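# Six arms hold a cloth flat above standing lanterns

## Task

Using the six arms (bases on the table top at z=+0.72 m: arm1 at x=-0.87, y=+0.65 facing -90 deg; arm2 at x=-0.87, y=-0.65 facing +90; arm3 at x=0.00, y=+0.65 facing -90; arm4 at x=0.00, y=-0.65 facing +90; arm5 at x=+0.87, y=+0.65 facing -90; arm6 at x=+0.87, y=-0.65 facing +90; angles counter-clockwise from +x), grip the cloth at its four handles and hold it motionless so that every part of it is roughly a hand's width higher than the lantern tops and, viewed from above, it lies over the painted patch. At the end the cloth must touch nothing else, each lantern must still stand at its original spot, no arm may be in contact with the cloth fabric itself (only the handles), and no gripper may hold a lantern.

## Robot and tools

Robots: six identical i2rt Big YAM arms named arm1 to arm6, each with six revolute joints, a two-finger gripper and a wrist camera (armN_cam_wrist). Two fixed room cameras exist: cam_high (overhead, 896x504) and cam_low (side view, 896x504). Wrist images are 504x504 fisheye. Reach is about 1.0 m from the joint-1 axis. Arms on the y=+0.65 side face -y; arms on the y=-0.65 side face +y.

Frame: a single scene frame, origin on the floor, +z up, table top near z=0.72 m. The hand point is midway between the fingertips; its z axis runs along the fingers and the fingers close along its y axis.

execute_actions: argument actions is a list holding at most one action object. That object has one optional entry per robot ("arm1" ... "arm6"), each containing "joints", a map from joint name to an absolute target (not an offset). Names and ranges: joint1_rad -2.879..2.879 (base yaw, positive counter-clockwise from above, 0 points along the foot's facing direction); joint2_rad 0..3.141 (shoulder, 0 is upper arm pointing back roughly level, increasing lifts it up then forward); joint3_rad 0..3.019 (elbow, 0 fully folded, increasing opens); joint4_rad -1.692..1.57 (hand pitch, positive tilts fingers up); joint5_rad -1.57..1.57 (hand yaw, positive to the arm's right); joint6_rad -2.094..2.094 (hand roll, positive clockwise seen from behind); gripper_m 0..0.093 metres of fingertip separation. Radians for joints, metres for the gripper. Done tolerances: ±0.045, 0.14, 0.09, 0.055, 0.03, 0.035 rad, gripper ±0.003. Motions in one action all start together; an action lasts at most 15 s. Omitted joints or robots may keep pushing toward earlier targets. An unknown key or out-of-range value rejects the whole call and nothing moves. The optional cameras argument lists which camera images to return ("all", null or omitted gives all; [] gives none). An empty actions list just reports state and images.

wait: seconds from 0 to 10; commands nothing new and returns state and images.
zoom_image: camera name plus region [x0,y0,x1,y1] in pixels of that camera's latest full image, top-left origin, at most 504x504.
read_manual: only returns licence texts; not useful for control.
finished_scene: pass scene (1 or 2) to end it irreversibly; the result tells whether it succeeded and gives the next task. The goal must already hold and stay held.

Reading results: joint_positions give current values. joint_status per joint: done, off_target (resting off target, maybe still pushing), contact_stop or time_out (target dropped, holds where it stopped, though a timed-out joint may keep pushing to a nearby target shown in on_its_own), not_followed (the self/inter-arm collision check withheld targets; the arm may retry them later), limit_stop_at_motor_heat. "joint command not followed" with a cause line marks a withheld arm; the gripper part still runs. on_its_own lists what moved without being commanded this call; "held at" is a held target, not the position. MOTOR HOT appears from 85 C; at 100 C an OVER-TEMPERATURE FAULT drops that arm. If a stop is reported, later motion calls in the same reply are skipped.

Cameras: calibration lines give K, distortion and T_world_to_cam (scene frame to camera), usable to project scene points into images; actual poses may deviate by a couple of degrees and millimetres.

Cautions: arms keep pushing after contact and can push hard, so avoid driving into the table, lanterns or each other; to relieve a stuck push, resend the joint's reported position. Hard presses between robots end the run; the collision check ignores fingers, gripper housings and wrist cameras and may react late. Joints move at different speeds, so paths between postures can sweep wide; plan routes clear of lanterns and neighbours. Loads make motors heat, even while idle, and a held load sags. Knocking a rigid object out of the work area fails the task; objects may occasionally be nudged by outside forces. Avoid drops, slips and slams. Grip only the cloth's handles, never its fabric, and never close a gripper on a lantern.

Each tool is called after ">>>" in YAML: its name, and indented under it one key for each argument.

## Session

>>> execute_actions:
  actions: []

Scene clock: 0.00 s.
arm1.joint_positions: joint1_rad=+0.013 joint2_rad=+0.424 joint3_rad=+1.451 joint4_rad=-1.544 joint5_rad=-0.008 joint6_rad=+0.013 gripper_m=+0.095
arm1.joint_status: not commanded
arm1.hand: x=-0.8623 y=+0.5287 z=+1.3165 quat_wxyz=(-0.353, -0.614, -0.611, +0.353) (m; scene frame)
arm2.joint_positions: joint1_rad=-0.010 joint2_rad=+0.451 joint3_rad=+1.449 joint4_rad=-1.544 joint5_rad=-0.010 joint6_rad=-0.015 gripper_m=+0.095
arm2.joint_status: not commanded
arm2.hand: x=-0.8707 y=-0.5228 z=+1.2769 quat_wxyz=(-0.348, +0.620, -0.612, -0.346) (m; scene frame)
arm3.joint_positions: joint1_rad=+0.017 joint2_rad=+0.424 joint3_rad=+1.448 joint4_rad=-1.522 joint5_rad=+0.005 joint6_rad=+0.007 gripper_m=+0.095
arm3.joint_status: not commanded
arm3.hand: x=-0.0001 y=+0.5312 z=+1.3128 quat_wxyz=(-0.360, -0.611, -0.604, +0.363) (m; scene frame)
arm4.joint_positions: joint1_rad=-0.001 joint2_rad=+0.422 joint3_rad=+1.478 joint4_rad=-1.532 joint5_rad=+0.009 joint6_rad=+0.003 gripper_m=+0.094
arm4.joint_status: not commanded
arm4.hand: x=+0.0027 y=-0.5388 z=+1.3286 quat_wxyz=(-0.371, +0.599, -0.609, -0.364) (m; scene frame)
arm5.joint_positions: joint1_rad=-0.011 joint2_rad=+0.447 joint3_rad=+1.465 joint4_rad=-1.548 joint5_rad=-0.015 joint6_rad=+0.005 gripper_m=+0.095
arm5.joint_status: not commanded
arm5.hand: x=+0.8604 y=+0.5211 z=+1.2772 quat_wxyz=(-0.346, -0.633, -0.598, +0.350) (m; scene frame)
arm6.joint_positions: joint1_rad=-0.014 joint2_rad=+0.440 joint3_rad=+1.454 joint4_rad=-1.553 joint5_rad=-0.013 joint6_rad=-0.002 gripper_m=+0.094
arm6.joint_status: not commanded
arm6.hand: x=+0.8707 y=-0.5295 z=+1.3648 quat_wxyz=(-0.350, +0.611, -0.619, -0.349) (m; scene frame)
pictures: arm1_cam_wrist, arm2_cam_wrist, arm3_cam_wrist, arm4_cam_wrist, arm5_cam_wrist, arm6_cam_wrist, cam_high, cam_low
Images, in order (width x height): arm1_cam_wrist 504x504, arm2_cam_wrist 504x504, arm3_cam_wrist 504x504, arm4_cam_wrist 504x504, arm5_cam_wrist 504x504, arm6_cam_wrist 504x504, cam_high 896x504, cam_low 896x504.

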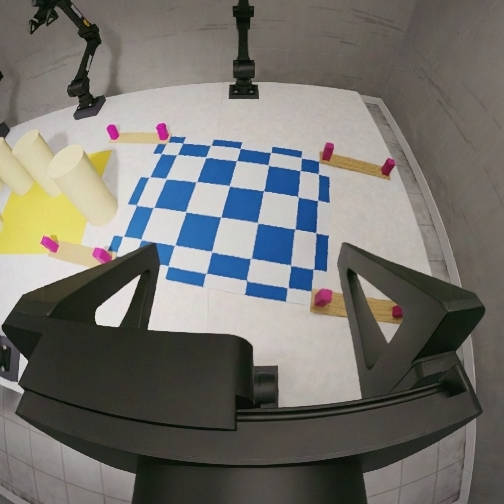

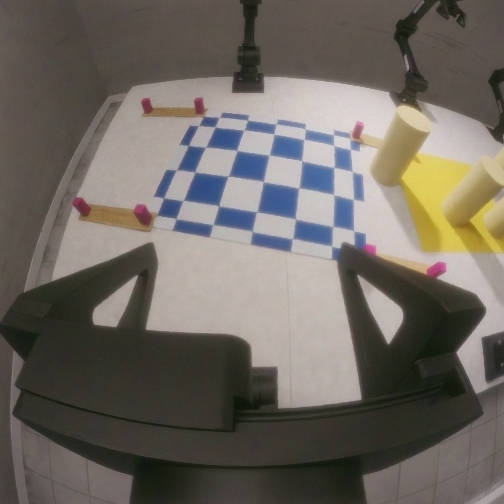

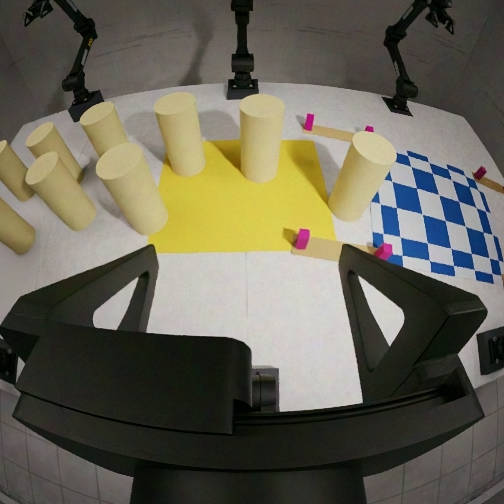

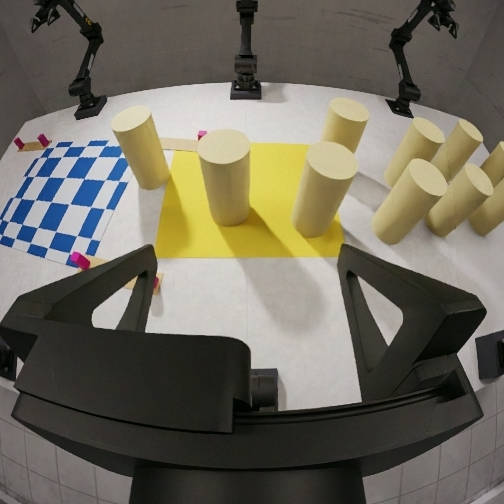

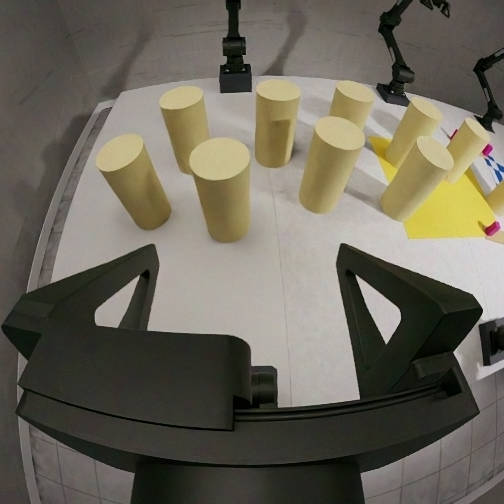

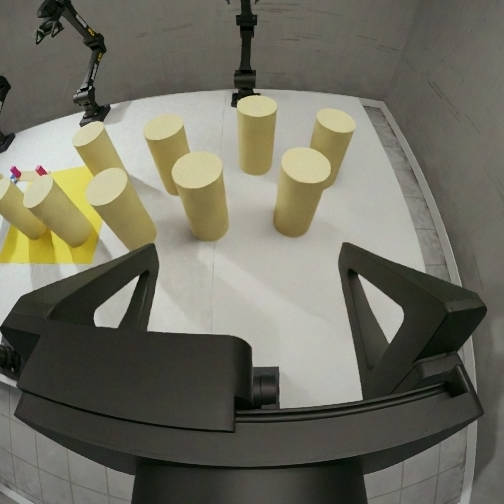

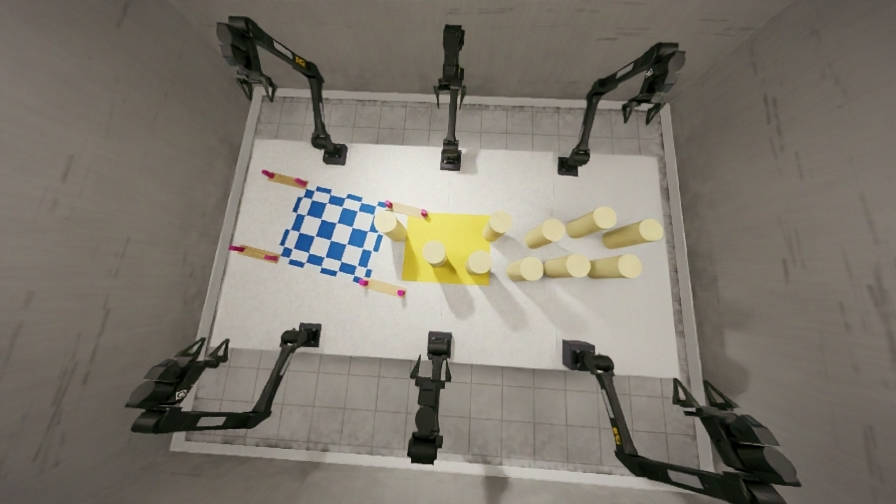

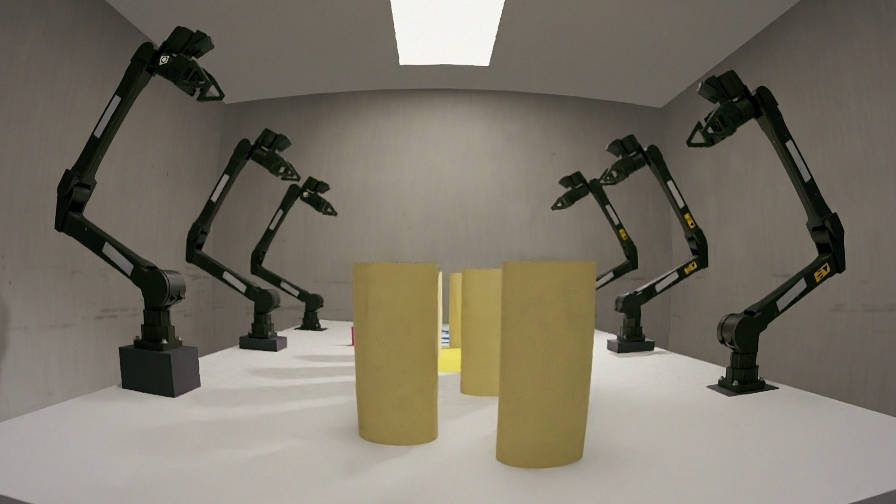

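>>> zoom_image:
  camera: "cam_high"
  region: [210, 150, 510, 320]

>>> zoom_image:
  camera: "arm1_cam_wrist"
  region: [0, 100, 252, 300]

>>> zoom_image:
  camera: "arm1_cam_wrist"
  region: [252, 120, 452, 340]

Region (210, 150, 510, 320) of cam_high's 896x504 image, scaled by 1.680, with more detail than that image has; it fills the top 286 rows of this view, and the rest is white.

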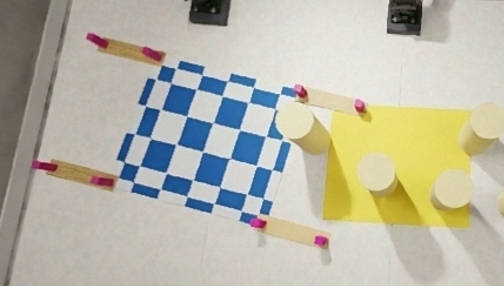

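Region (0, 100, 252, 300) of arm1_cam_wrist's 504x504 image, scaled by 2.000, with more detail than that image has; it fills the top 400 rows of this view, and the rest is white.

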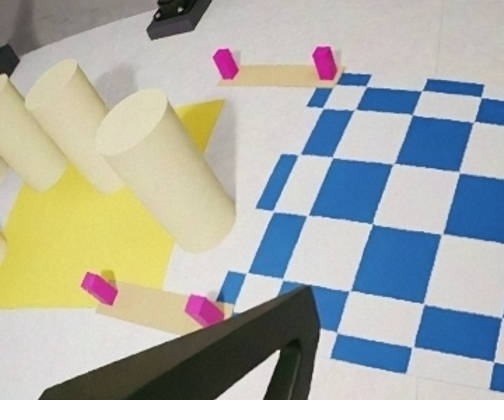

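Region (252, 120, 452, 340) of arm1_cam_wrist's 504x504 image, scaled by 2.291, with more detail than that image has; it fills the left 458 columns of this view, and the rest is white.

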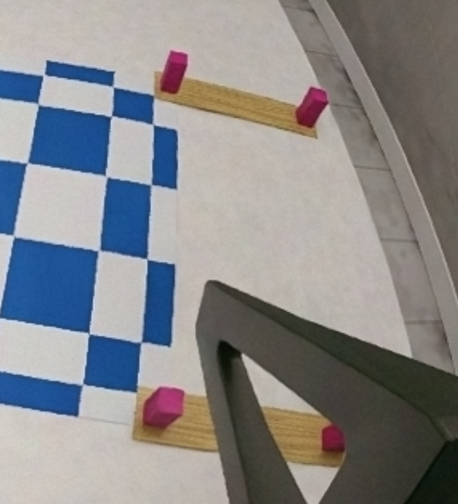

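>>> zoom_image:
  camera: "arm3_cam_wrist"
  region: [120, 100, 420, 300]

>>> zoom_image:
  camera: "arm4_cam_wrist"
  region: [60, 100, 360, 310]

>>> zoom_image:
  camera: "arm2_cam_wrist"
  region: [50, 80, 450, 300]

Region (120, 100, 420, 300) of arm3_cam_wrist's 504x504 image, scaled by 1.680, with more detail than that image has.

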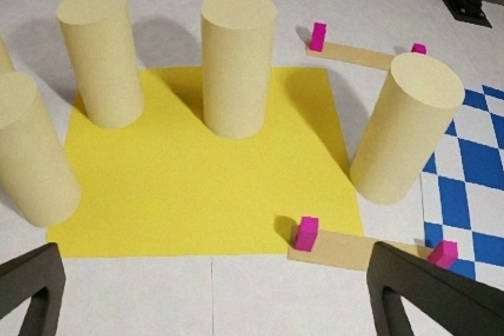

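Region (60, 100, 360, 310) of arm4_cam_wrist's 504x504 image, scaled by 1.680, with more detail than that image has; it fills the top 353 rows of this view, and the rest is white.

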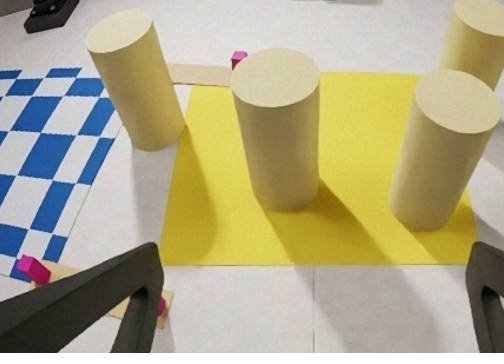

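Region (50, 80, 450, 300) of arm2_cam_wrist's 504x504 image, scaled by 1.260, with more detail than that image has; it fills the top 277 rows of this view, and the rest is white.

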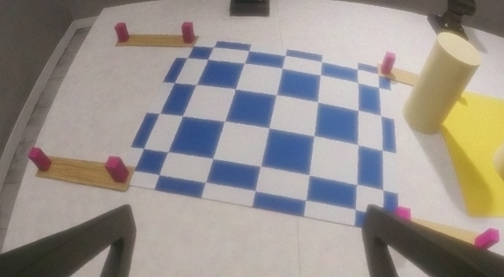

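>>> execute_actions:
  actions:
    - {"arm1":{"joints":{"joint1_rad":-0.667,"joint6_rad":-2.05,"joint2_rad":0.9,"joint3_rad":1.1,"joint4_rad":-1.4}},"arm2":{"joints":{"joint1_rad":0.497,"joint6_rad":2.08,"joint2_rad":1.4,"joint3_rad":1.7,"joint4_rad":-1.5}},"arm3":{"joints":{"joint1_rad":-0.831,"joint6_rad":-2.08,"joint2_rad":1.3,"joint3_rad":1.55,"joint4_rad":-1.5}},"arm4":{"joints":{"joint1_rad":0.93,"joint6_rad":-0.454,"joint2_rad":1.5,"joint3_rad":1.85,"joint4_rad":-1.55}}}
  cameras: ["cam_high"]

>>> execute_actions:
  actions:
    - {"arm1":{"joints":{"joint2_rad":1.186,"joint3_rad":0.854,"joint4_rad":-1.239,"joint5_rad":0}},"arm2":{"joints":{"joint2_rad":1.899,"joint3_rad":1.772,"joint4_rad":-1.443,"joint5_rad":0}},"arm3":{"joints":{"joint2_rad":1.807,"joint3_rad":1.561,"joint4_rad":-1.325,"joint5_rad":0}},"arm4":{"joints":{"joint2_rad":2.067,"joint3_rad":1.943,"joint4_rad":-1.447,"joint5_rad":0}}}

Scene clock: 122.40 s.
arm1.joint_positions: joint1_rad=-0.662 joint2_rad=+0.899 joint3_rad=+1.077 joint4_rad=-1.406 joint5_rad=-0.008 joint6_rad=-2.041 gripper_m=+0.095
arm1.joint_status: all done
arm1.hand: x=-1.0523 y=+0.4147 z=+1.0698 quat_wxyz=(+0.096, -0.101, -0.980, +0.142) (m; scene frame)
arm2.joint_positions: joint1_rad=+0.493 joint2_rad=+1.399 joint3_rad=+1.683 joint4_rad=-1.507 joint5_rad=-0.010 joint6_rad=+2.064 gripper_m=+0.095
arm2.joint_status: all done
arm2.hand: x=-1.0973 y=-0.2338 z=+1.1181 quat_wxyz=(+0.086, +0.003, -0.985, -0.151) (m; scene frame)
arm3.joint_positions: joint1_rad=-0.837 joint2_rad=+1.317 joint3_rad=+1.541 joint4_rad=-1.509 joint5_rad=+0.004 joint6_rad=-2.067 gripper_m=+0.095
arm3.joint_status: all done
arm3.hand: x=-0.3279 y=+0.3670 z=+1.1199 quat_wxyz=(+0.092, -0.178, -0.974, +0.110) (m; scene frame)
arm4.joint_positions: joint1_rad=+0.939 joint2_rad=+1.511 joint3_rad=+1.823 joint4_rad=-1.548 joint5_rad=+0.010 joint6_rad=-0.442 gripper_m=+0.094
arm4.joint_status: all done
arm4.hand: x=-0.4095 y=-0.3435 z=+1.1589 quat_wxyz=(-0.089, +0.981, -0.097, -0.140) (m; scene frame)
arm5.joint_positions: joint1_rad=-0.011 joint2_rad=+0.447 joint3_rad=+1.465 joint4_rad=-1.548 joint5_rad=-0.015 joint6_rad=+0.005 gripper_m=+0.095
arm5.joint_status: not commanded
arm5.hand: x=+0.8604 y=+0.5211 z=+1.2772 quat_wxyz=(-0.346, -0.633, -0.598, +0.350) (m; scene frame)
arm6.joint_positions: joint1_rad=-0.014 joint2_rad=+0.440 joint3_rad=+1.454 joint4_rad=-1.553 joint5_rad=-0.013 joint6_rad=-0.002 gripper_m=+0.094
arm6.joint_status: not commanded
arm6.hand: x=+0.8707 y=-0.5295 z=+1.3648 quat_wxyz=(-0.350, +0.611, -0.619, -0.349) (m; scene frame)
pictures: cam_high
Images, in order (width x height): cam_high 896x504.

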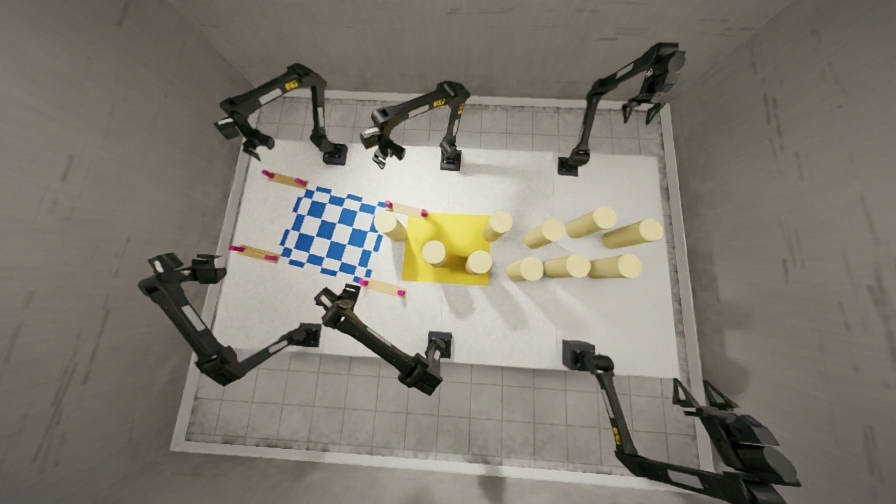

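Scene clock: 123.93 s.
arm1.joint_positions: joint1_rad=-0.662 joint2_rad=+1.196 joint3_rad=+0.840 joint4_rad=-1.248 joint5_rad=-0.003 joint6_rad=-2.041 gripper_m=+0.095
arm1.joint_status: all done
arm1.hand: x=-1.0543 y=+0.4183 z=+0.8931 quat_wxyz=(-0.003, -0.105, -0.994, -0.017) (m; scene frame)
arm2.joint_positions: joint1_rad=+0.493 joint2_rad=+1.899 joint3_rad=+1.756 joint4_rad=-1.452 joint5_rad=-0.004 joint6_rad=+2.064 gripper_m=+0.095
arm2.joint_status: all done
arm2.hand: x=-1.1469 y=-0.1399 z=+0.8939 quat_wxyz=(-0.004, +0.001, -1.000, +0.011) (m; scene frame)
arm3.joint_positions: joint1_rad=-0.837 joint2_rad=+1.830 joint3_rad=+1.541 joint4_rad=-1.335 joint5_rad=+0.002 joint6_rad=-2.068 gripper_m=+0.095
arm3.joint_status: all done
arm3.hand: x=-0.4066 y=+0.2989 z=+0.8820 quat_wxyz=(-0.014, -0.179, -0.983, -0.021) (m; scene frame)
arm4.joint_positions: joint1_rad=+0.939 joint2_rad=+2.080 joint3_rad=+1.915 joint4_rad=-1.450 joint5_rad=+0.003 joint6_rad=-0.442 gripper_m=+0.094
arm4.joint_status: all done
arm4.hand: x=-0.5069 y=-0.2731 z=+0.8806 quat_wxyz=(+0.010, +0.995, -0.098, +0.020) (m; scene frame)
arm5.joint_positions: joint1_rad=-0.011 joint2_rad=+0.447 joint3_rad=+1.465 joint4_rad=-1.548 joint5_rad=-0.015 joint6_rad=+0.005 gripper_m=+0.095
arm5.joint_status: not commanded
arm5.hand: x=+0.8604 y=+0.5211 z=+1.2772 quat_wxyz=(-0.346, -0.633, -0.598, +0.350) (m; scene frame)
arm6.joint_positions: joint1_rad=-0.014 joint2_rad=+0.440 joint3_rad=+1.454 joint4_rad=-1.553 joint5_rad=-0.013 joint6_rad=-0.002 gripper_m=+0.094
arm6.joint_status: not commanded
arm6.hand: x=+0.8707 y=-0.5295 z=+1.3648 quat_wxyz=(-0.350, +0.611, -0.619, -0.349) (m; scene frame)
pictures: arm1_cam_wrist, arm2_cam_wrist, arm3_cam_wrist, arm4_cam_wrist, arm5_cam_wrist, arm6_cam_wrist, cam_high, cam_low
camera_calibration (this result's frames):
arm1_cam_wrist: T_world_to_cam=[[-0.213617, -0.976143, -0.0388931, 0.22063], [-0.796426, 0.150956, 0.585593, -1.42187], [-0.565751, 0.156068, -0.809672, 0.19014], [0, 0, 0, 1]] pos_world=[-0.977708, 0.40033, 0.995166]
arm2_cam_wrist: T_world_to_cam=[[-0.00135496, -0.99945, 0.0331347, -0.169132], [-0.80582, 0.0207123, 0.591798, -1.448], [-0.592159, -0.0258987, -0.805405, 0.162879], [0, 0, 0, 1]] pos_world=[-1.07061, -0.134829, 0.993712]
arm3_cam_wrist: T_world_to_cam=[[-0.362424, -0.929934, -0.0622236, 0.187012], [-0.776888, 0.264546, 0.571367, -0.888817], [-0.514873, 0.255418, -0.818332, 0.563181], [0, 0, 0, 1]] pos_world=[-0.332768, 0.265195, 0.980347]
arm4_cam_wrist: T_world_to_cam=[[0.198625, 0.979766, -0.0246358, 0.391243], [0.77868, -0.142495, 0.611026, -0.176772], [0.595152, -0.140548, -0.791227, 1.08147], [0, 0, 0, 1]] pos_world=[-0.583699, -0.256518, 0.973337]
Images, in order (width x height): arm1_cam_wrist 504x504, arm2_cam_wrist 504x504, arm3_cam_wrist 504x504, arm4_cam_wrist 504x504, arm5_cam_wrist 504x504, arm6_cam_wrist 504x504, cam_high 896x504, cam_low 896x504.

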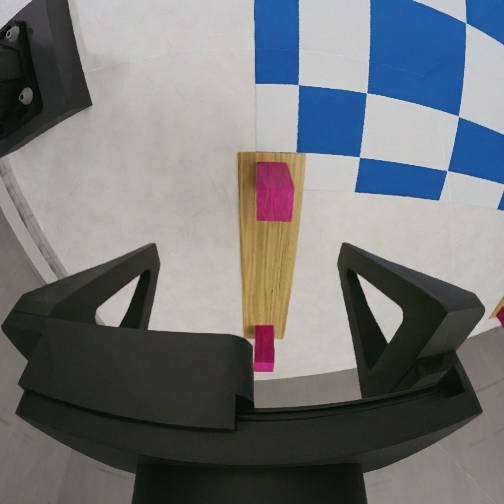

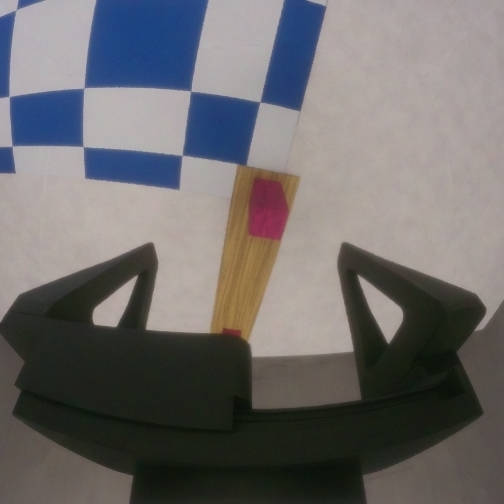

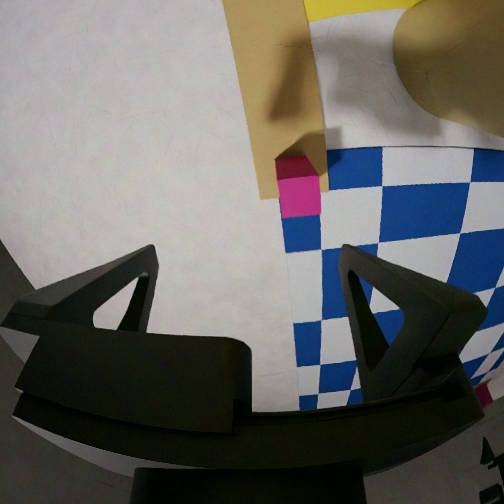

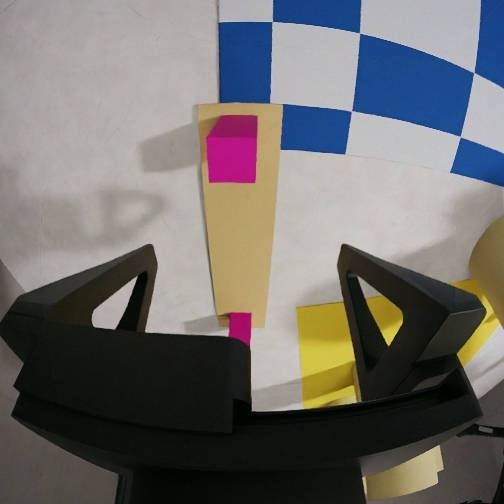

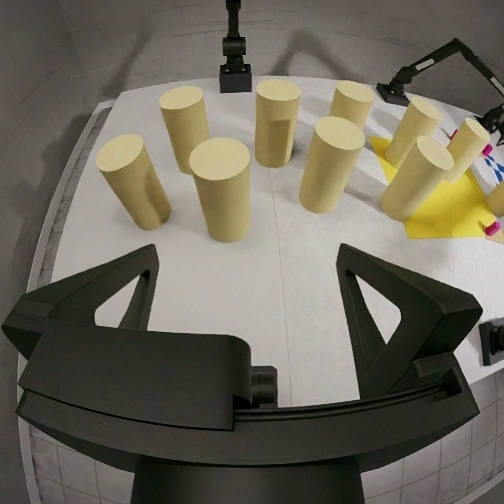

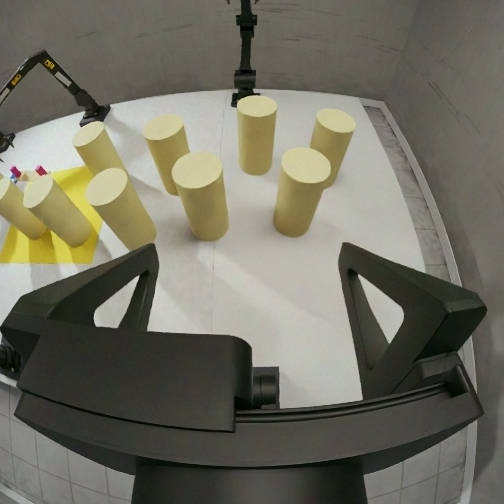

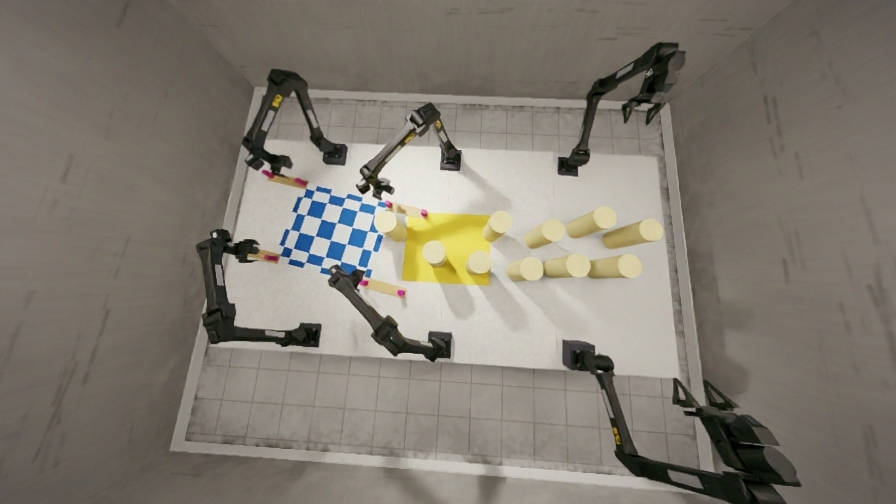

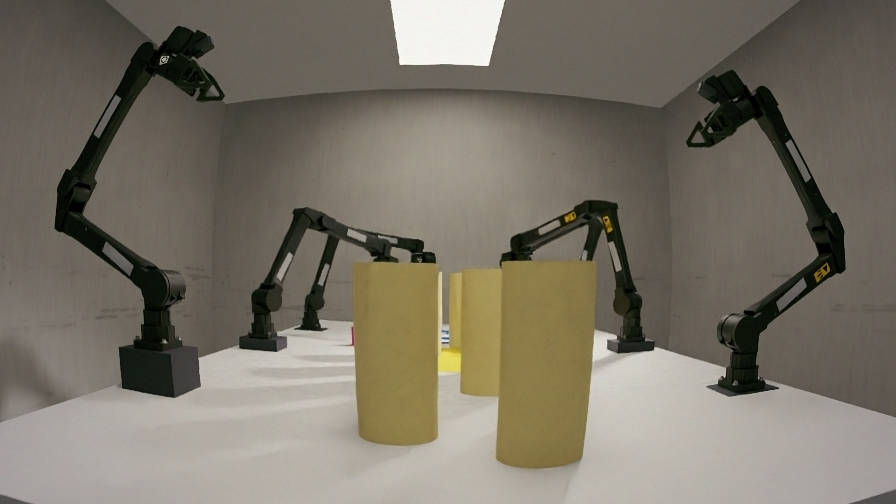

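>>> zoom_image:
  camera: "arm1_cam_wrist"
  region: [200, 130, 350, 260]

>>> zoom_image:
  camera: "arm2_cam_wrist"
  region: [200, 130, 350, 260]

>>> zoom_image:
  camera: "arm3_cam_wrist"
  region: [200, 130, 350, 260]

>>> zoom_image:
  camera: "arm4_cam_wrist"
  region: [170, 90, 320, 220]

Region (200, 130, 350, 260) of arm1_cam_wrist's 504x504 image, scaled by 3.360, with more detail than that image has; it fills the top 437 rows of this view, and the rest is white.

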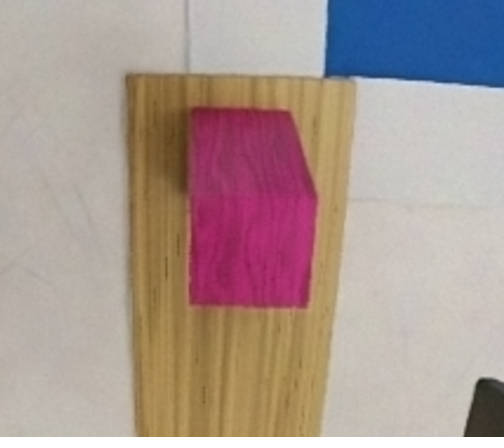

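Region (200, 130, 350, 260) of arm2_cam_wrist's 504x504 image, scaled by 3.360, with more detail than that image has; it fills the top 437 rows of this view, and the rest is white.

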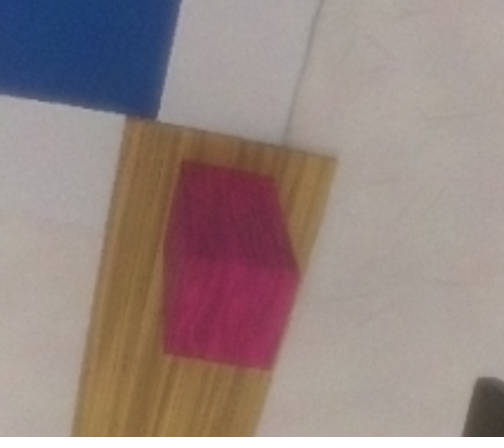

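Region (200, 130, 350, 260) of arm3_cam_wrist's 504x504 image, scaled by 3.360, with more detail than that image has; it fills the top 437 rows of this view, and the rest is white.

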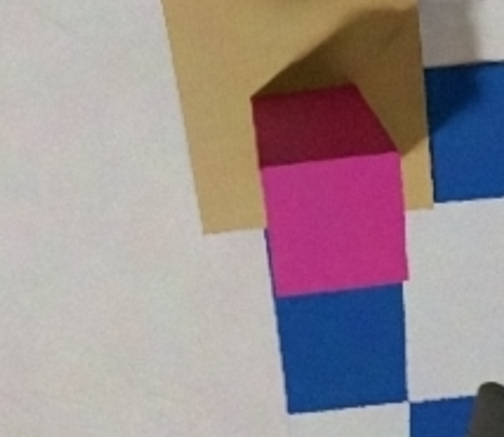

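Region (170, 90, 320, 220) of arm4_cam_wrist's 504x504 image, scaled by 3.360, with more detail than that image has; it fills the top 437 rows of this view, and the rest is white.

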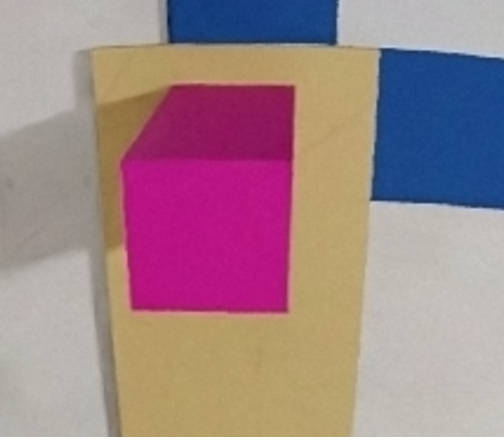

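>>> execute_actions:
  actions:
    - {"arm1":{"joints":{"joint1_rad":-0.695,"joint2_rad":1.366,"joint3_rad":0.735,"joint4_rad":-0.907,"joint6_rad":-2.08}},"arm2":{"joints":{"joint1_rad":0.579,"joint2_rad":1.962,"joint3_rad":1.614,"joint4_rad":-1.197,"joint6_rad":2.09}},"arm3":{"joints":{"joint1_rad":-0.804,"joint2_rad":1.921,"joint3_rad":1.507,"joint4_rad":-1.103}},"arm4":{"joints":{"joint1_rad":0.966,"joint2_rad":2.134,"joint3_rad":1.838,"joint4_rad":-1.231,"joint6_rad":-0.42}}}
  cameras: ["arm1_cam_wrist","arm2_cam_wrist","arm3_cam_wrist","arm4_cam_wrist"]

Scene clock: 158.57 s.
arm1.joint_positions: joint1_rad=-0.688 joint2_rad=+1.378 joint3_rad=+0.728 joint4_rad=-0.918 joint5_rad=-0.003 joint6_rad=-2.071 gripper_m=+0.095
arm1.joint_status: all done
arm1.hand: x=-1.0772 y=+0.4054 z=+0.8026 quat_wxyz=(+0.007, -0.102, -0.995, -0.002) (m; scene frame)
arm2.joint_positions: joint1_rad=+0.587 joint2_rad=+1.960 joint3_rad=+1.614 joint4_rad=-1.211 joint5_rad=-0.002 joint6_rad=+2.064 gripper_m=+0.095
arm2.joint_status: all done
joint sent to its limit — the command would take arm2.joint6_rad past its upper limit, so that joint was sent only as far as its limit.
arm2.hand: x=-1.1992 y=-0.1592 z=+0.8062 quat_wxyz=(+0.004, +0.049, -0.999, -0.006) (m; scene frame)
arm3.joint_positions: joint1_rad=-0.808 joint2_rad=+1.928 joint3_rad=+1.508 joint4_rad=-1.118 joint5_rad=+0.002 joint6_rad=-2.068 gripper_m=+0.095
arm3.joint_status: all done
arm3.hand: x=-0.4241 y=+0.2624 z=+0.8178 quat_wxyz=(+0.012, -0.165, -0.986, +0.013) (m; scene frame)
arm4.joint_positions: joint1_rad=+0.959 joint2_rad=+2.114 joint3_rad=+1.835 joint4_rad=-1.241 joint5_rad=+0.003 joint6_rad=-0.432 gripper_m=+0.094
arm4.joint_status: all done
arm4.hand: x=-0.5338 y=-0.2694 z=+0.8301 quat_wxyz=(-0.014, +0.995, -0.093, -0.021) (m; scene frame)
arm5.joint_positions: joint1_rad=-0.011 joint2_rad=+0.447 joint3_rad=+1.465 joint4_rad=-1.548 joint5_rad=-0.015 joint6_rad=+0.005 gripper_m=+0.095
arm5.joint_status: not commanded
arm5.hand: x=+0.8604 y=+0.5211 z=+1.2772 quat_wxyz=(-0.346, -0.633, -0.598, +0.350) (m; scene frame)
arm6.joint_positions: joint1_rad=-0.014 joint2_rad=+0.440 joint3_rad=+1.454 joint4_rad=-1.553 joint5_rad=-0.013 joint6_rad=-0.002 gripper_m=+0.094
arm6.joint_status: not commanded
arm6.hand: x=+0.8707 y=-0.5295 z=+1.3648 quat_wxyz=(-0.350, +0.611, -0.619, -0.349) (m; scene frame)
pictures: arm1_cam_wrist, arm2_cam_wrist, arm3_cam_wrist, arm4_cam_wrist
camera_calibration (this result's frames):
arm1_cam_wrist: T_world_to_cam=[[-0.209451, -0.977797, -0.006521, 0.178763], [-0.783678, 0.163873, 0.599161, -1.38754], [-0.58479, 0.130605, -0.800602, 0.0884542], [0, 0, 0, 1]] pos_world=[-0.998218, 0.390622, 0.903344]
arm2_cam_wrist: T_world_to_cam=[[0.0930428, -0.995662, 0.000122192, -0.0452195], [-0.792984, -0.0740286, 0.604728, -1.44795], [-0.602096, -0.0563625, -0.796432, 0.0367928], [0, 0, 0, 1]] pos_world=[-1.12184, -0.150139, 0.904924]
arm3_cam_wrist: T_world_to_cam=[[-0.337453, -0.941239, 0.0139367, 0.0939844], [-0.746655, 0.276648, 0.604956, -0.873882], [-0.573264, 0.193739, -0.796137, 0.484172], [0, 0, 0, 1]] pos_world=[-0.343215, 0.236417, 0.912818]
arm4_cam_wrist: T_world_to_cam=[[0.188992, 0.981856, 0.0155126, 0.353802], [0.824814, -0.167297, 0.540087, -0.0475567], [0.532883, -0.0892771, -0.841466, 1.08025], [0, 0, 0, 1]] pos_world=[-0.60329, -0.258897, 0.929194]
Images, in order (width x height): arm1_cam_wrist 504x504, arm2_cam_wrist 504x504, arm3_cam_wrist 504x504, arm4_cam_wrist 504x504.

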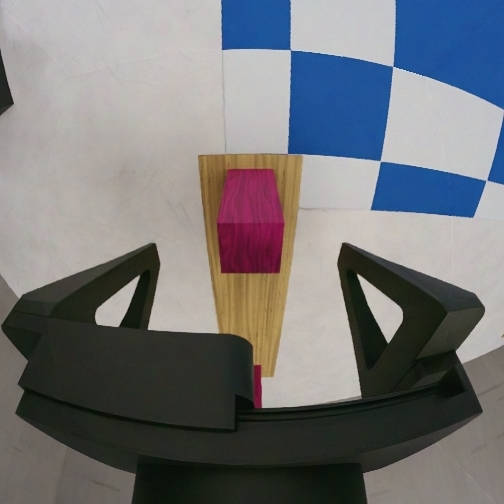

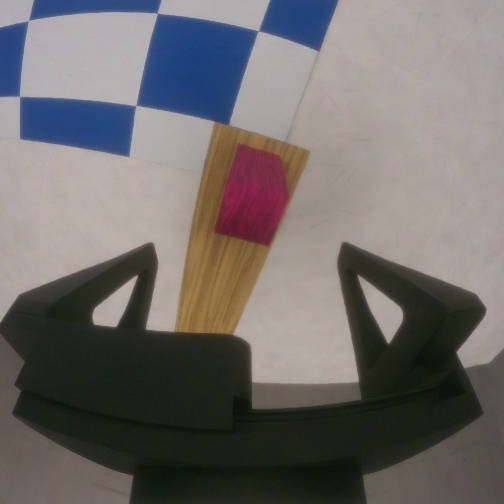

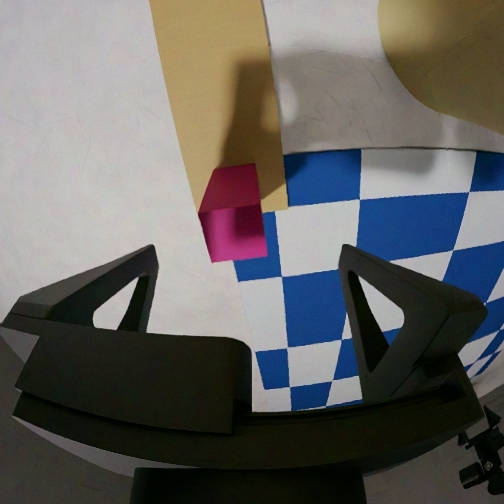

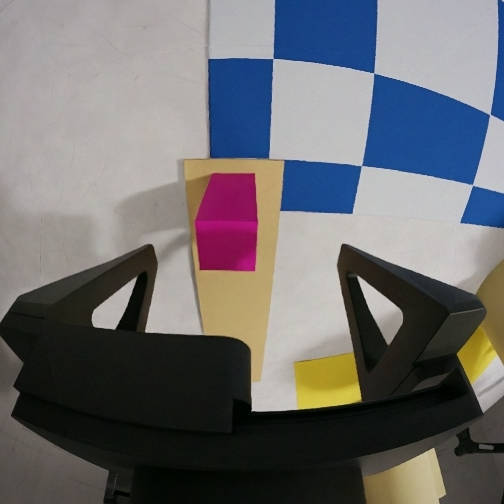

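>>> zoom_image:
  camera: "arm2_cam_wrist"
  region: [140, 120, 360, 300]

>>> zoom_image:
  camera: "arm3_cam_wrist"
  region: [140, 120, 360, 300]

>>> zoom_image:
  camera: "arm4_cam_wrist"
  region: [140, 120, 360, 300]

>>> zoom_image:
  camera: "arm1_cam_wrist"
  region: [140, 120, 360, 300]

Region (140, 120, 360, 300) of arm2_cam_wrist's 504x504 image, scaled by 2.291, with more detail than that image has; it fills the top 412 rows of this view, and the rest is white.

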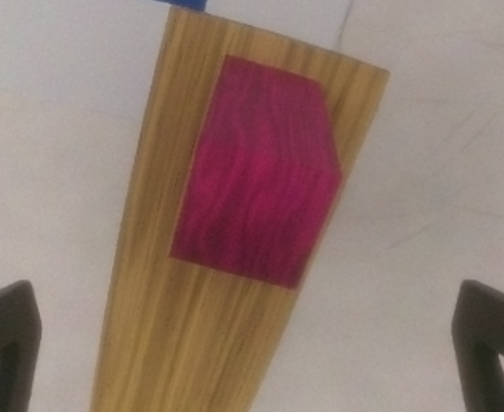

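Region (140, 120, 360, 300) of arm3_cam_wrist's 504x504 image, scaled by 2.291, with more detail than that image has; it fills the top 412 rows of this view, and the rest is white.

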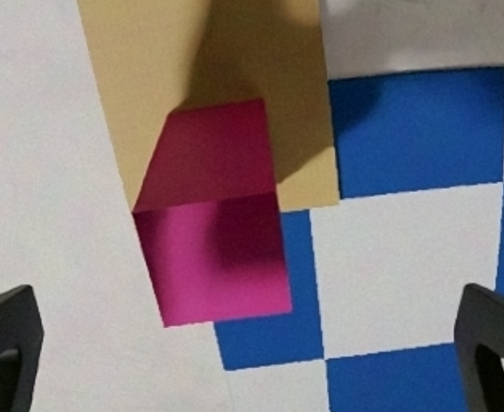

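Region (140, 120, 360, 300) of arm4_cam_wrist's 504x504 image, scaled by 2.291, with more detail than that image has; it fills the top 412 rows of this view, and the rest is white.

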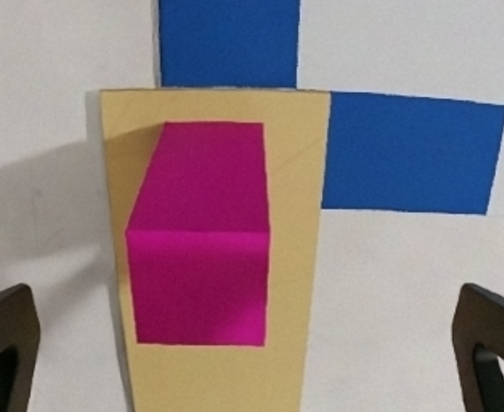

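Region (140, 120, 360, 300) of arm1_cam_wrist's 504x504 image, scaled by 2.291, with more detail than that image has; it fills the top 412 rows of this view, and the rest is white.

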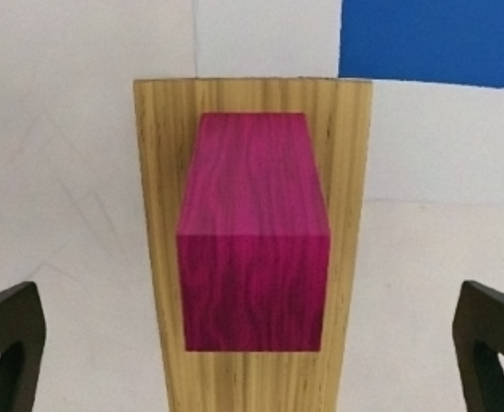

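>>> execute_actions:
  actions:
    - {"arm1":{"joints":{"joint1_rad":-0.673,"joint2_rad":1.433,"joint3_rad":0.68,"joint4_rad":-0.785}},"arm2":{"joints":{"joint1_rad":0.553,"joint2_rad":1.984,"joint3_rad":1.518,"joint4_rad":-1.079}},"arm3":{"joints":{"joint1_rad":-0.796,"joint2_rad":1.941,"joint3_rad":1.415,"joint4_rad":-0.991}},"arm4":{"joints":{"joint1_rad":0.986,"joint2_rad":2.165,"joint3_rad":1.785,"joint4_rad":-1.143}}}
  cameras: ["arm1_cam_wrist","arm2_cam_wrist","arm3_cam_wrist","arm4_cam_wrist","cam_low"]

Scene clock: 196.23 s.
arm1.joint_positions: joint1_rad=-0.683 joint2_rad=+1.430 joint3_rad=+0.679 joint4_rad=-0.796 joint5_rad=-0.003 joint6_rad=-2.071 gripper_m=+0.095
arm1.joint_status: all done
arm1.hand: x=-1.0767 y=+0.4044 z=+0.7729 quat_wxyz=(+0.013, -0.100, -0.995, +0.007) (m; scene frame)
arm2.joint_positions: joint1_rad=+0.555 joint2_rad=+1.967 joint3_rad=+1.521 joint4_rad=-1.093 joint5_rad=-0.002 joint6_rad=+2.064 gripper_m=+0.095
arm2.joint_status: all done
arm2.hand: x=-1.1790 y=-0.1557 z=+0.7699 quat_wxyz=(+0.009, +0.033, -0.999, -0.014) (m; scene frame)
arm3.joint_positions: joint1_rad=-0.808 joint2_rad=+1.934 joint3_rad=+1.417 joint4_rad=-1.007 joint5_rad=+0.002 joint6_rad=-2.068 gripper_m=+0.095
arm3.joint_status: all done
arm3.hand: x=-0.4157 y=+0.2696 z=+0.7837 quat_wxyz=(+0.017, -0.165, -0.986, +0.019) (m; scene frame)
arm4.joint_positions: joint1_rad=+0.978 joint2_rad=+2.139 joint3_rad=+1.784 joint4_rad=-1.153 joint5_rad=+0.003 joint6_rad=-0.432 gripper_m=+0.094
arm4.joint_status: all done
arm4.hand: x=-0.5419 y=-0.2796 z=+0.7959 quat_wxyz=(-0.016, +0.996, -0.083, -0.026) (m; scene frame)
arm5.joint_positions: joint1_rad=-0.011 joint2_rad=+0.447 joint3_rad=+1.465 joint4_rad=-1.548 joint5_rad=-0.015 joint6_rad=+0.005 gripper_m=+0.095
arm5.joint_status: not commanded
arm5.hand: x=+0.8604 y=+0.5211 z=+1.2772 quat_wxyz=(-0.346, -0.633, -0.598, +0.350) (m; scene frame)
arm6.joint_positions: joint1_rad=-0.014 joint2_rad=+0.440 joint3_rad=+1.454 joint4_rad=-1.553 joint5_rad=-0.013 joint6_rad=-0.002 gripper_m=+0.094
arm6.joint_status: not commanded
arm6.hand: x=+0.8707 y=-0.5295 z=+1.3648 quat_wxyz=(-0.350, +0.611, -0.619, -0.349) (m; scene frame)
pictures: arm1_cam_wrist, arm2_cam_wrist, arm3_cam_wrist, arm4_cam_wrist, cam_low
camera_calibration (this result's frames):
arm1_cam_wrist: T_world_to_cam=[[-0.204226, -0.978852, 0.0118702, 0.169586], [-0.776411, 0.169351, 0.607047, -1.36971], [-0.596219, 0.114759, -0.794577, 0.0545476], [0, 0, 0, 1]] pos_world=[-0.996301, 0.391701, 0.872807]
arm2_cam_wrist: T_world_to_cam=[[0.0610377, -0.998007, -0.015992, -0.0693252], [-0.789027, -0.0580569, 0.611609, -1.40787], [-0.611318, -0.0247131, -0.790999, 0.0101138], [0, 0, 0, 1]] pos_world=[-1.10043, -0.150673, 0.867954]
arm3_cam_wrist: T_world_to_cam=[[-0.336498, -0.941304, 0.0267574, 0.0943952], [-0.740382, 0.282017, 0.610164, -0.851892], [-0.581896, 0.185508, -0.791823, 0.455678], [0, 0, 0, 1]] pos_world=[-0.333805, 0.24457, 0.878085]
arm4_cam_wrist: T_world_to_cam=[[0.16965, 0.9853, 0.0200955, 0.352761], [0.832877, -0.154246, 0.53153, -0.00933], [0.526816, -0.0734369, -0.846801, 1.06031], [0, 0, 0, 1]] pos_world=[-0.610661, -0.271148, 0.895738]
Images, in order (width x height): arm1_cam_wrist 504x504, arm2_cam_wrist 504x504, arm3_cam_wrist 504x504, arm4_cam_wrist 504x504, cam_low 896x504.

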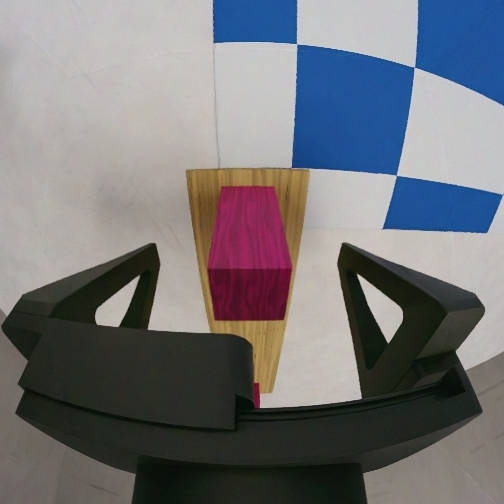

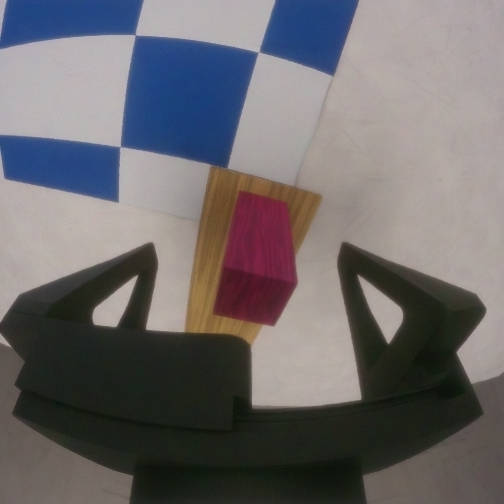

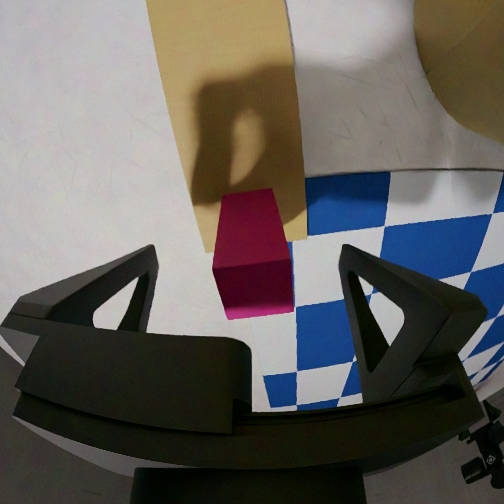

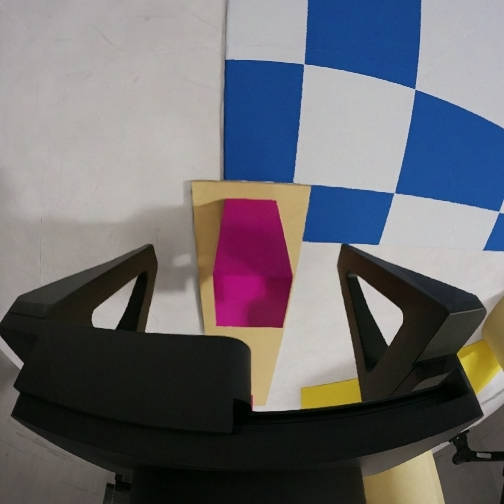

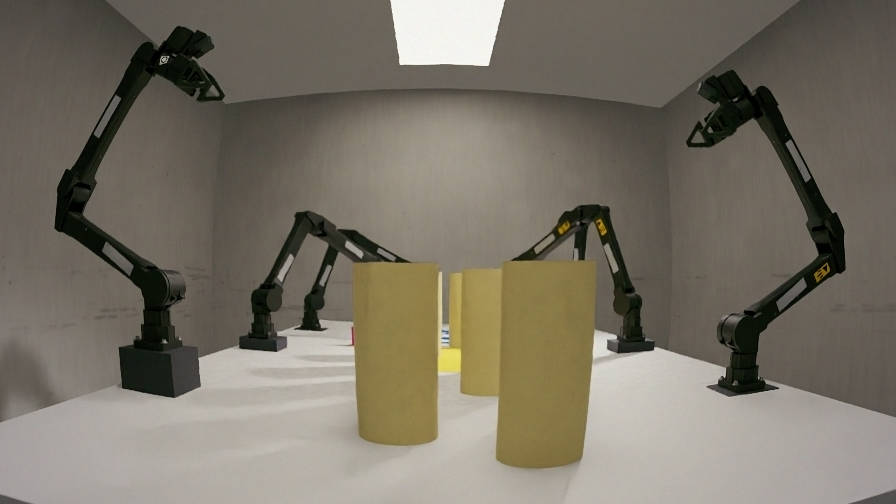

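>>> execute_actions:
  actions:
    - {"arm1":{"joints":{"gripper_m":0.0}},"arm2":{"joints":{"gripper_m":0.0}},"arm3":{"joints":{"gripper_m":0.0}},"arm4":{"joints":{"gripper_m":0.0}}}
  cameras: ["arm1_cam_wrist","arm2_cam_wrist","arm3_cam_wrist","arm4_cam_wrist"]

Scene clock: 200.57 s.
arm1.joint_positions: joint1_rad=-0.683 joint2_rad=+1.430 joint3_rad=+0.679 joint4_rad=-0.796 joint5_rad=-0.003 joint6_rad=-2.072 gripper_m=+0.030
arm1.joint_status: gripper_m off_target (ended at +0.030, target +0.000)
arm1.hand: x=-1.0768 y=+0.4045 z=+0.7729 quat_wxyz=(+0.013, -0.099, -0.995, +0.006) (m; scene frame)
arm2.joint_positions: joint1_rad=+0.555 joint2_rad=+1.967 joint3_rad=+1.520 joint4_rad=-1.091 joint5_rad=-0.002 joint6_rad=+2.070 gripper_m=+0.031
arm2.joint_status: gripper_m off_target (ended at +0.031, target +0.000)
arm2.hand: x=-1.1791 y=-0.1556 z=+0.7698 quat_wxyz=(+0.009, +0.030, -0.999, -0.014) (m; scene frame)
arm3.joint_positions: joint1_rad=-0.806 joint2_rad=+1.934 joint3_rad=+1.417 joint4_rad=-1.004 joint5_rad=+0.001 joint6_rad=-2.073 gripper_m=+0.030
arm3.joint_status: gripper_m off_target (ended at +0.030, target +0.000)
arm3.hand: x=-0.4157 y=+0.2683 z=+0.7837 quat_wxyz=(+0.017, -0.162, -0.986, +0.020) (m; scene frame)
arm4.joint_positions: joint1_rad=+0.978 joint2_rad=+2.139 joint3_rad=+1.784 joint4_rad=-1.152 joint5_rad=+0.002 joint6_rad=-0.428 gripper_m=+0.029
arm4.joint_status: gripper_m off_target (ended at +0.029, target +0.000)
arm4.hand: x=-0.5423 y=-0.2797 z=+0.7959 quat_wxyz=(-0.016, +0.996, -0.085, -0.027) (m; scene frame)
arm5.joint_positions: joint1_rad=-0.011 joint2_rad=+0.447 joint3_rad=+1.465 joint4_rad=-1.548 joint5_rad=-0.015 joint6_rad=+0.005 gripper_m=+0.095
arm5.joint_status: not commanded
arm5.hand: x=+0.8604 y=+0.5211 z=+1.2772 quat_wxyz=(-0.346, -0.633, -0.598, +0.350) (m; scene frame)
arm6.joint_positions: joint1_rad=-0.014 joint2_rad=+0.440 joint3_rad=+1.454 joint4_rad=-1.553 joint5_rad=-0.013 joint6_rad=-0.002 gripper_m=+0.094
arm6.joint_status: not commanded
arm6.hand: x=+0.8707 y=-0.5295 z=+1.3648 quat_wxyz=(-0.350, +0.611, -0.619, -0.349) (m; scene frame)
pictures: arm1_cam_wrist, arm2_cam_wrist, arm3_cam_wrist, arm4_cam_wrist
camera_calibration (this result's frames):
arm1_cam_wrist: T_world_to_cam=[[-0.203486, -0.979008, 0.011671, 0.170632], [-0.776356, 0.168605, 0.607325, -1.36961], [-0.596544, 0.114521, -0.794368, 0.0540989], [0, 0, 0, 1]] pos_world=[-0.996312, 0.391778, 0.872781]
arm2_cam_wrist: T_world_to_cam=[[0.0553178, -0.998326, -0.0168999, -0.0752302], [-0.788882, -0.0540752, 0.61216, -1.40751], [-0.612049, -0.0205313, -0.790553, 0.00939589], [0, 0, 0, 1]] pos_world=[-1.10044, -0.151022, 0.867776]
arm3_cam_wrist: T_world_to_cam=[[-0.330266, -0.9434, 0.0303566, 0.093557], [-0.741202, 0.279125, 0.610499, -0.8514], [-0.584418, 0.179127, -0.791435, 0.456297], [0, 0, 0, 1]] pos_world=[-0.333493, 0.244174, 0.878068]
arm4_cam_wrist: T_world_to_cam=[[0.173345, 0.984679, 0.0189663, 0.355611], [0.83333, -0.15691, 0.530037, -0.00834255], [0.524892, -0.0760739, -0.847762, 1.0595], [0, 0, 0, 1]] pos_world=[-0.610815, -0.270871, 0.895881]
Images, in order (width x height): arm1_cam_wrist 504x504, arm2_cam_wrist 504x504, arm3_cam_wrist 504x504, arm4_cam_wrist 504x504.

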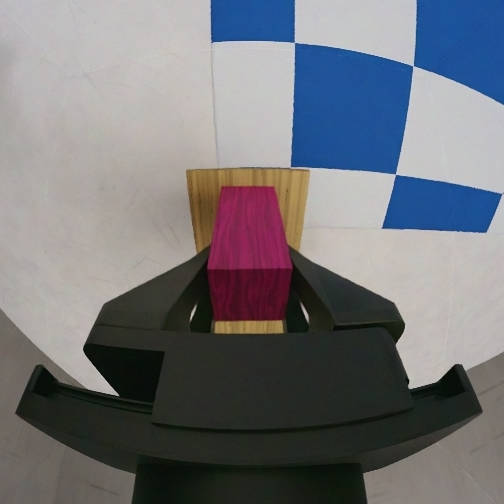

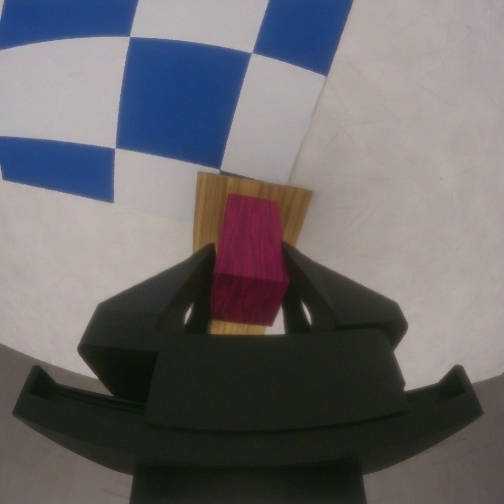

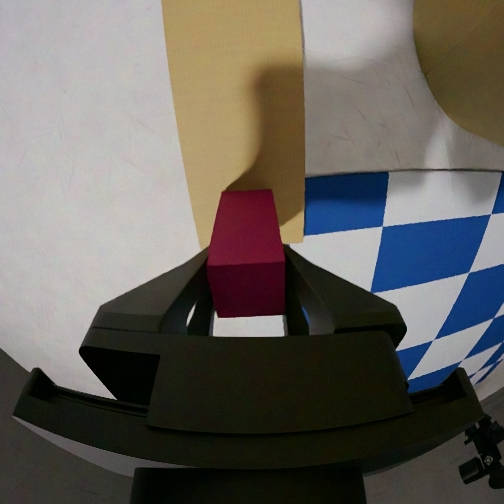

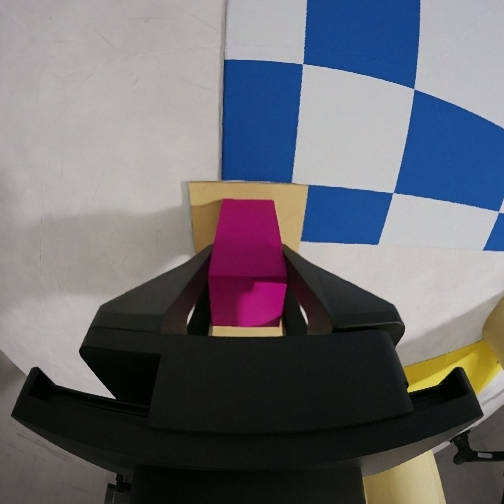

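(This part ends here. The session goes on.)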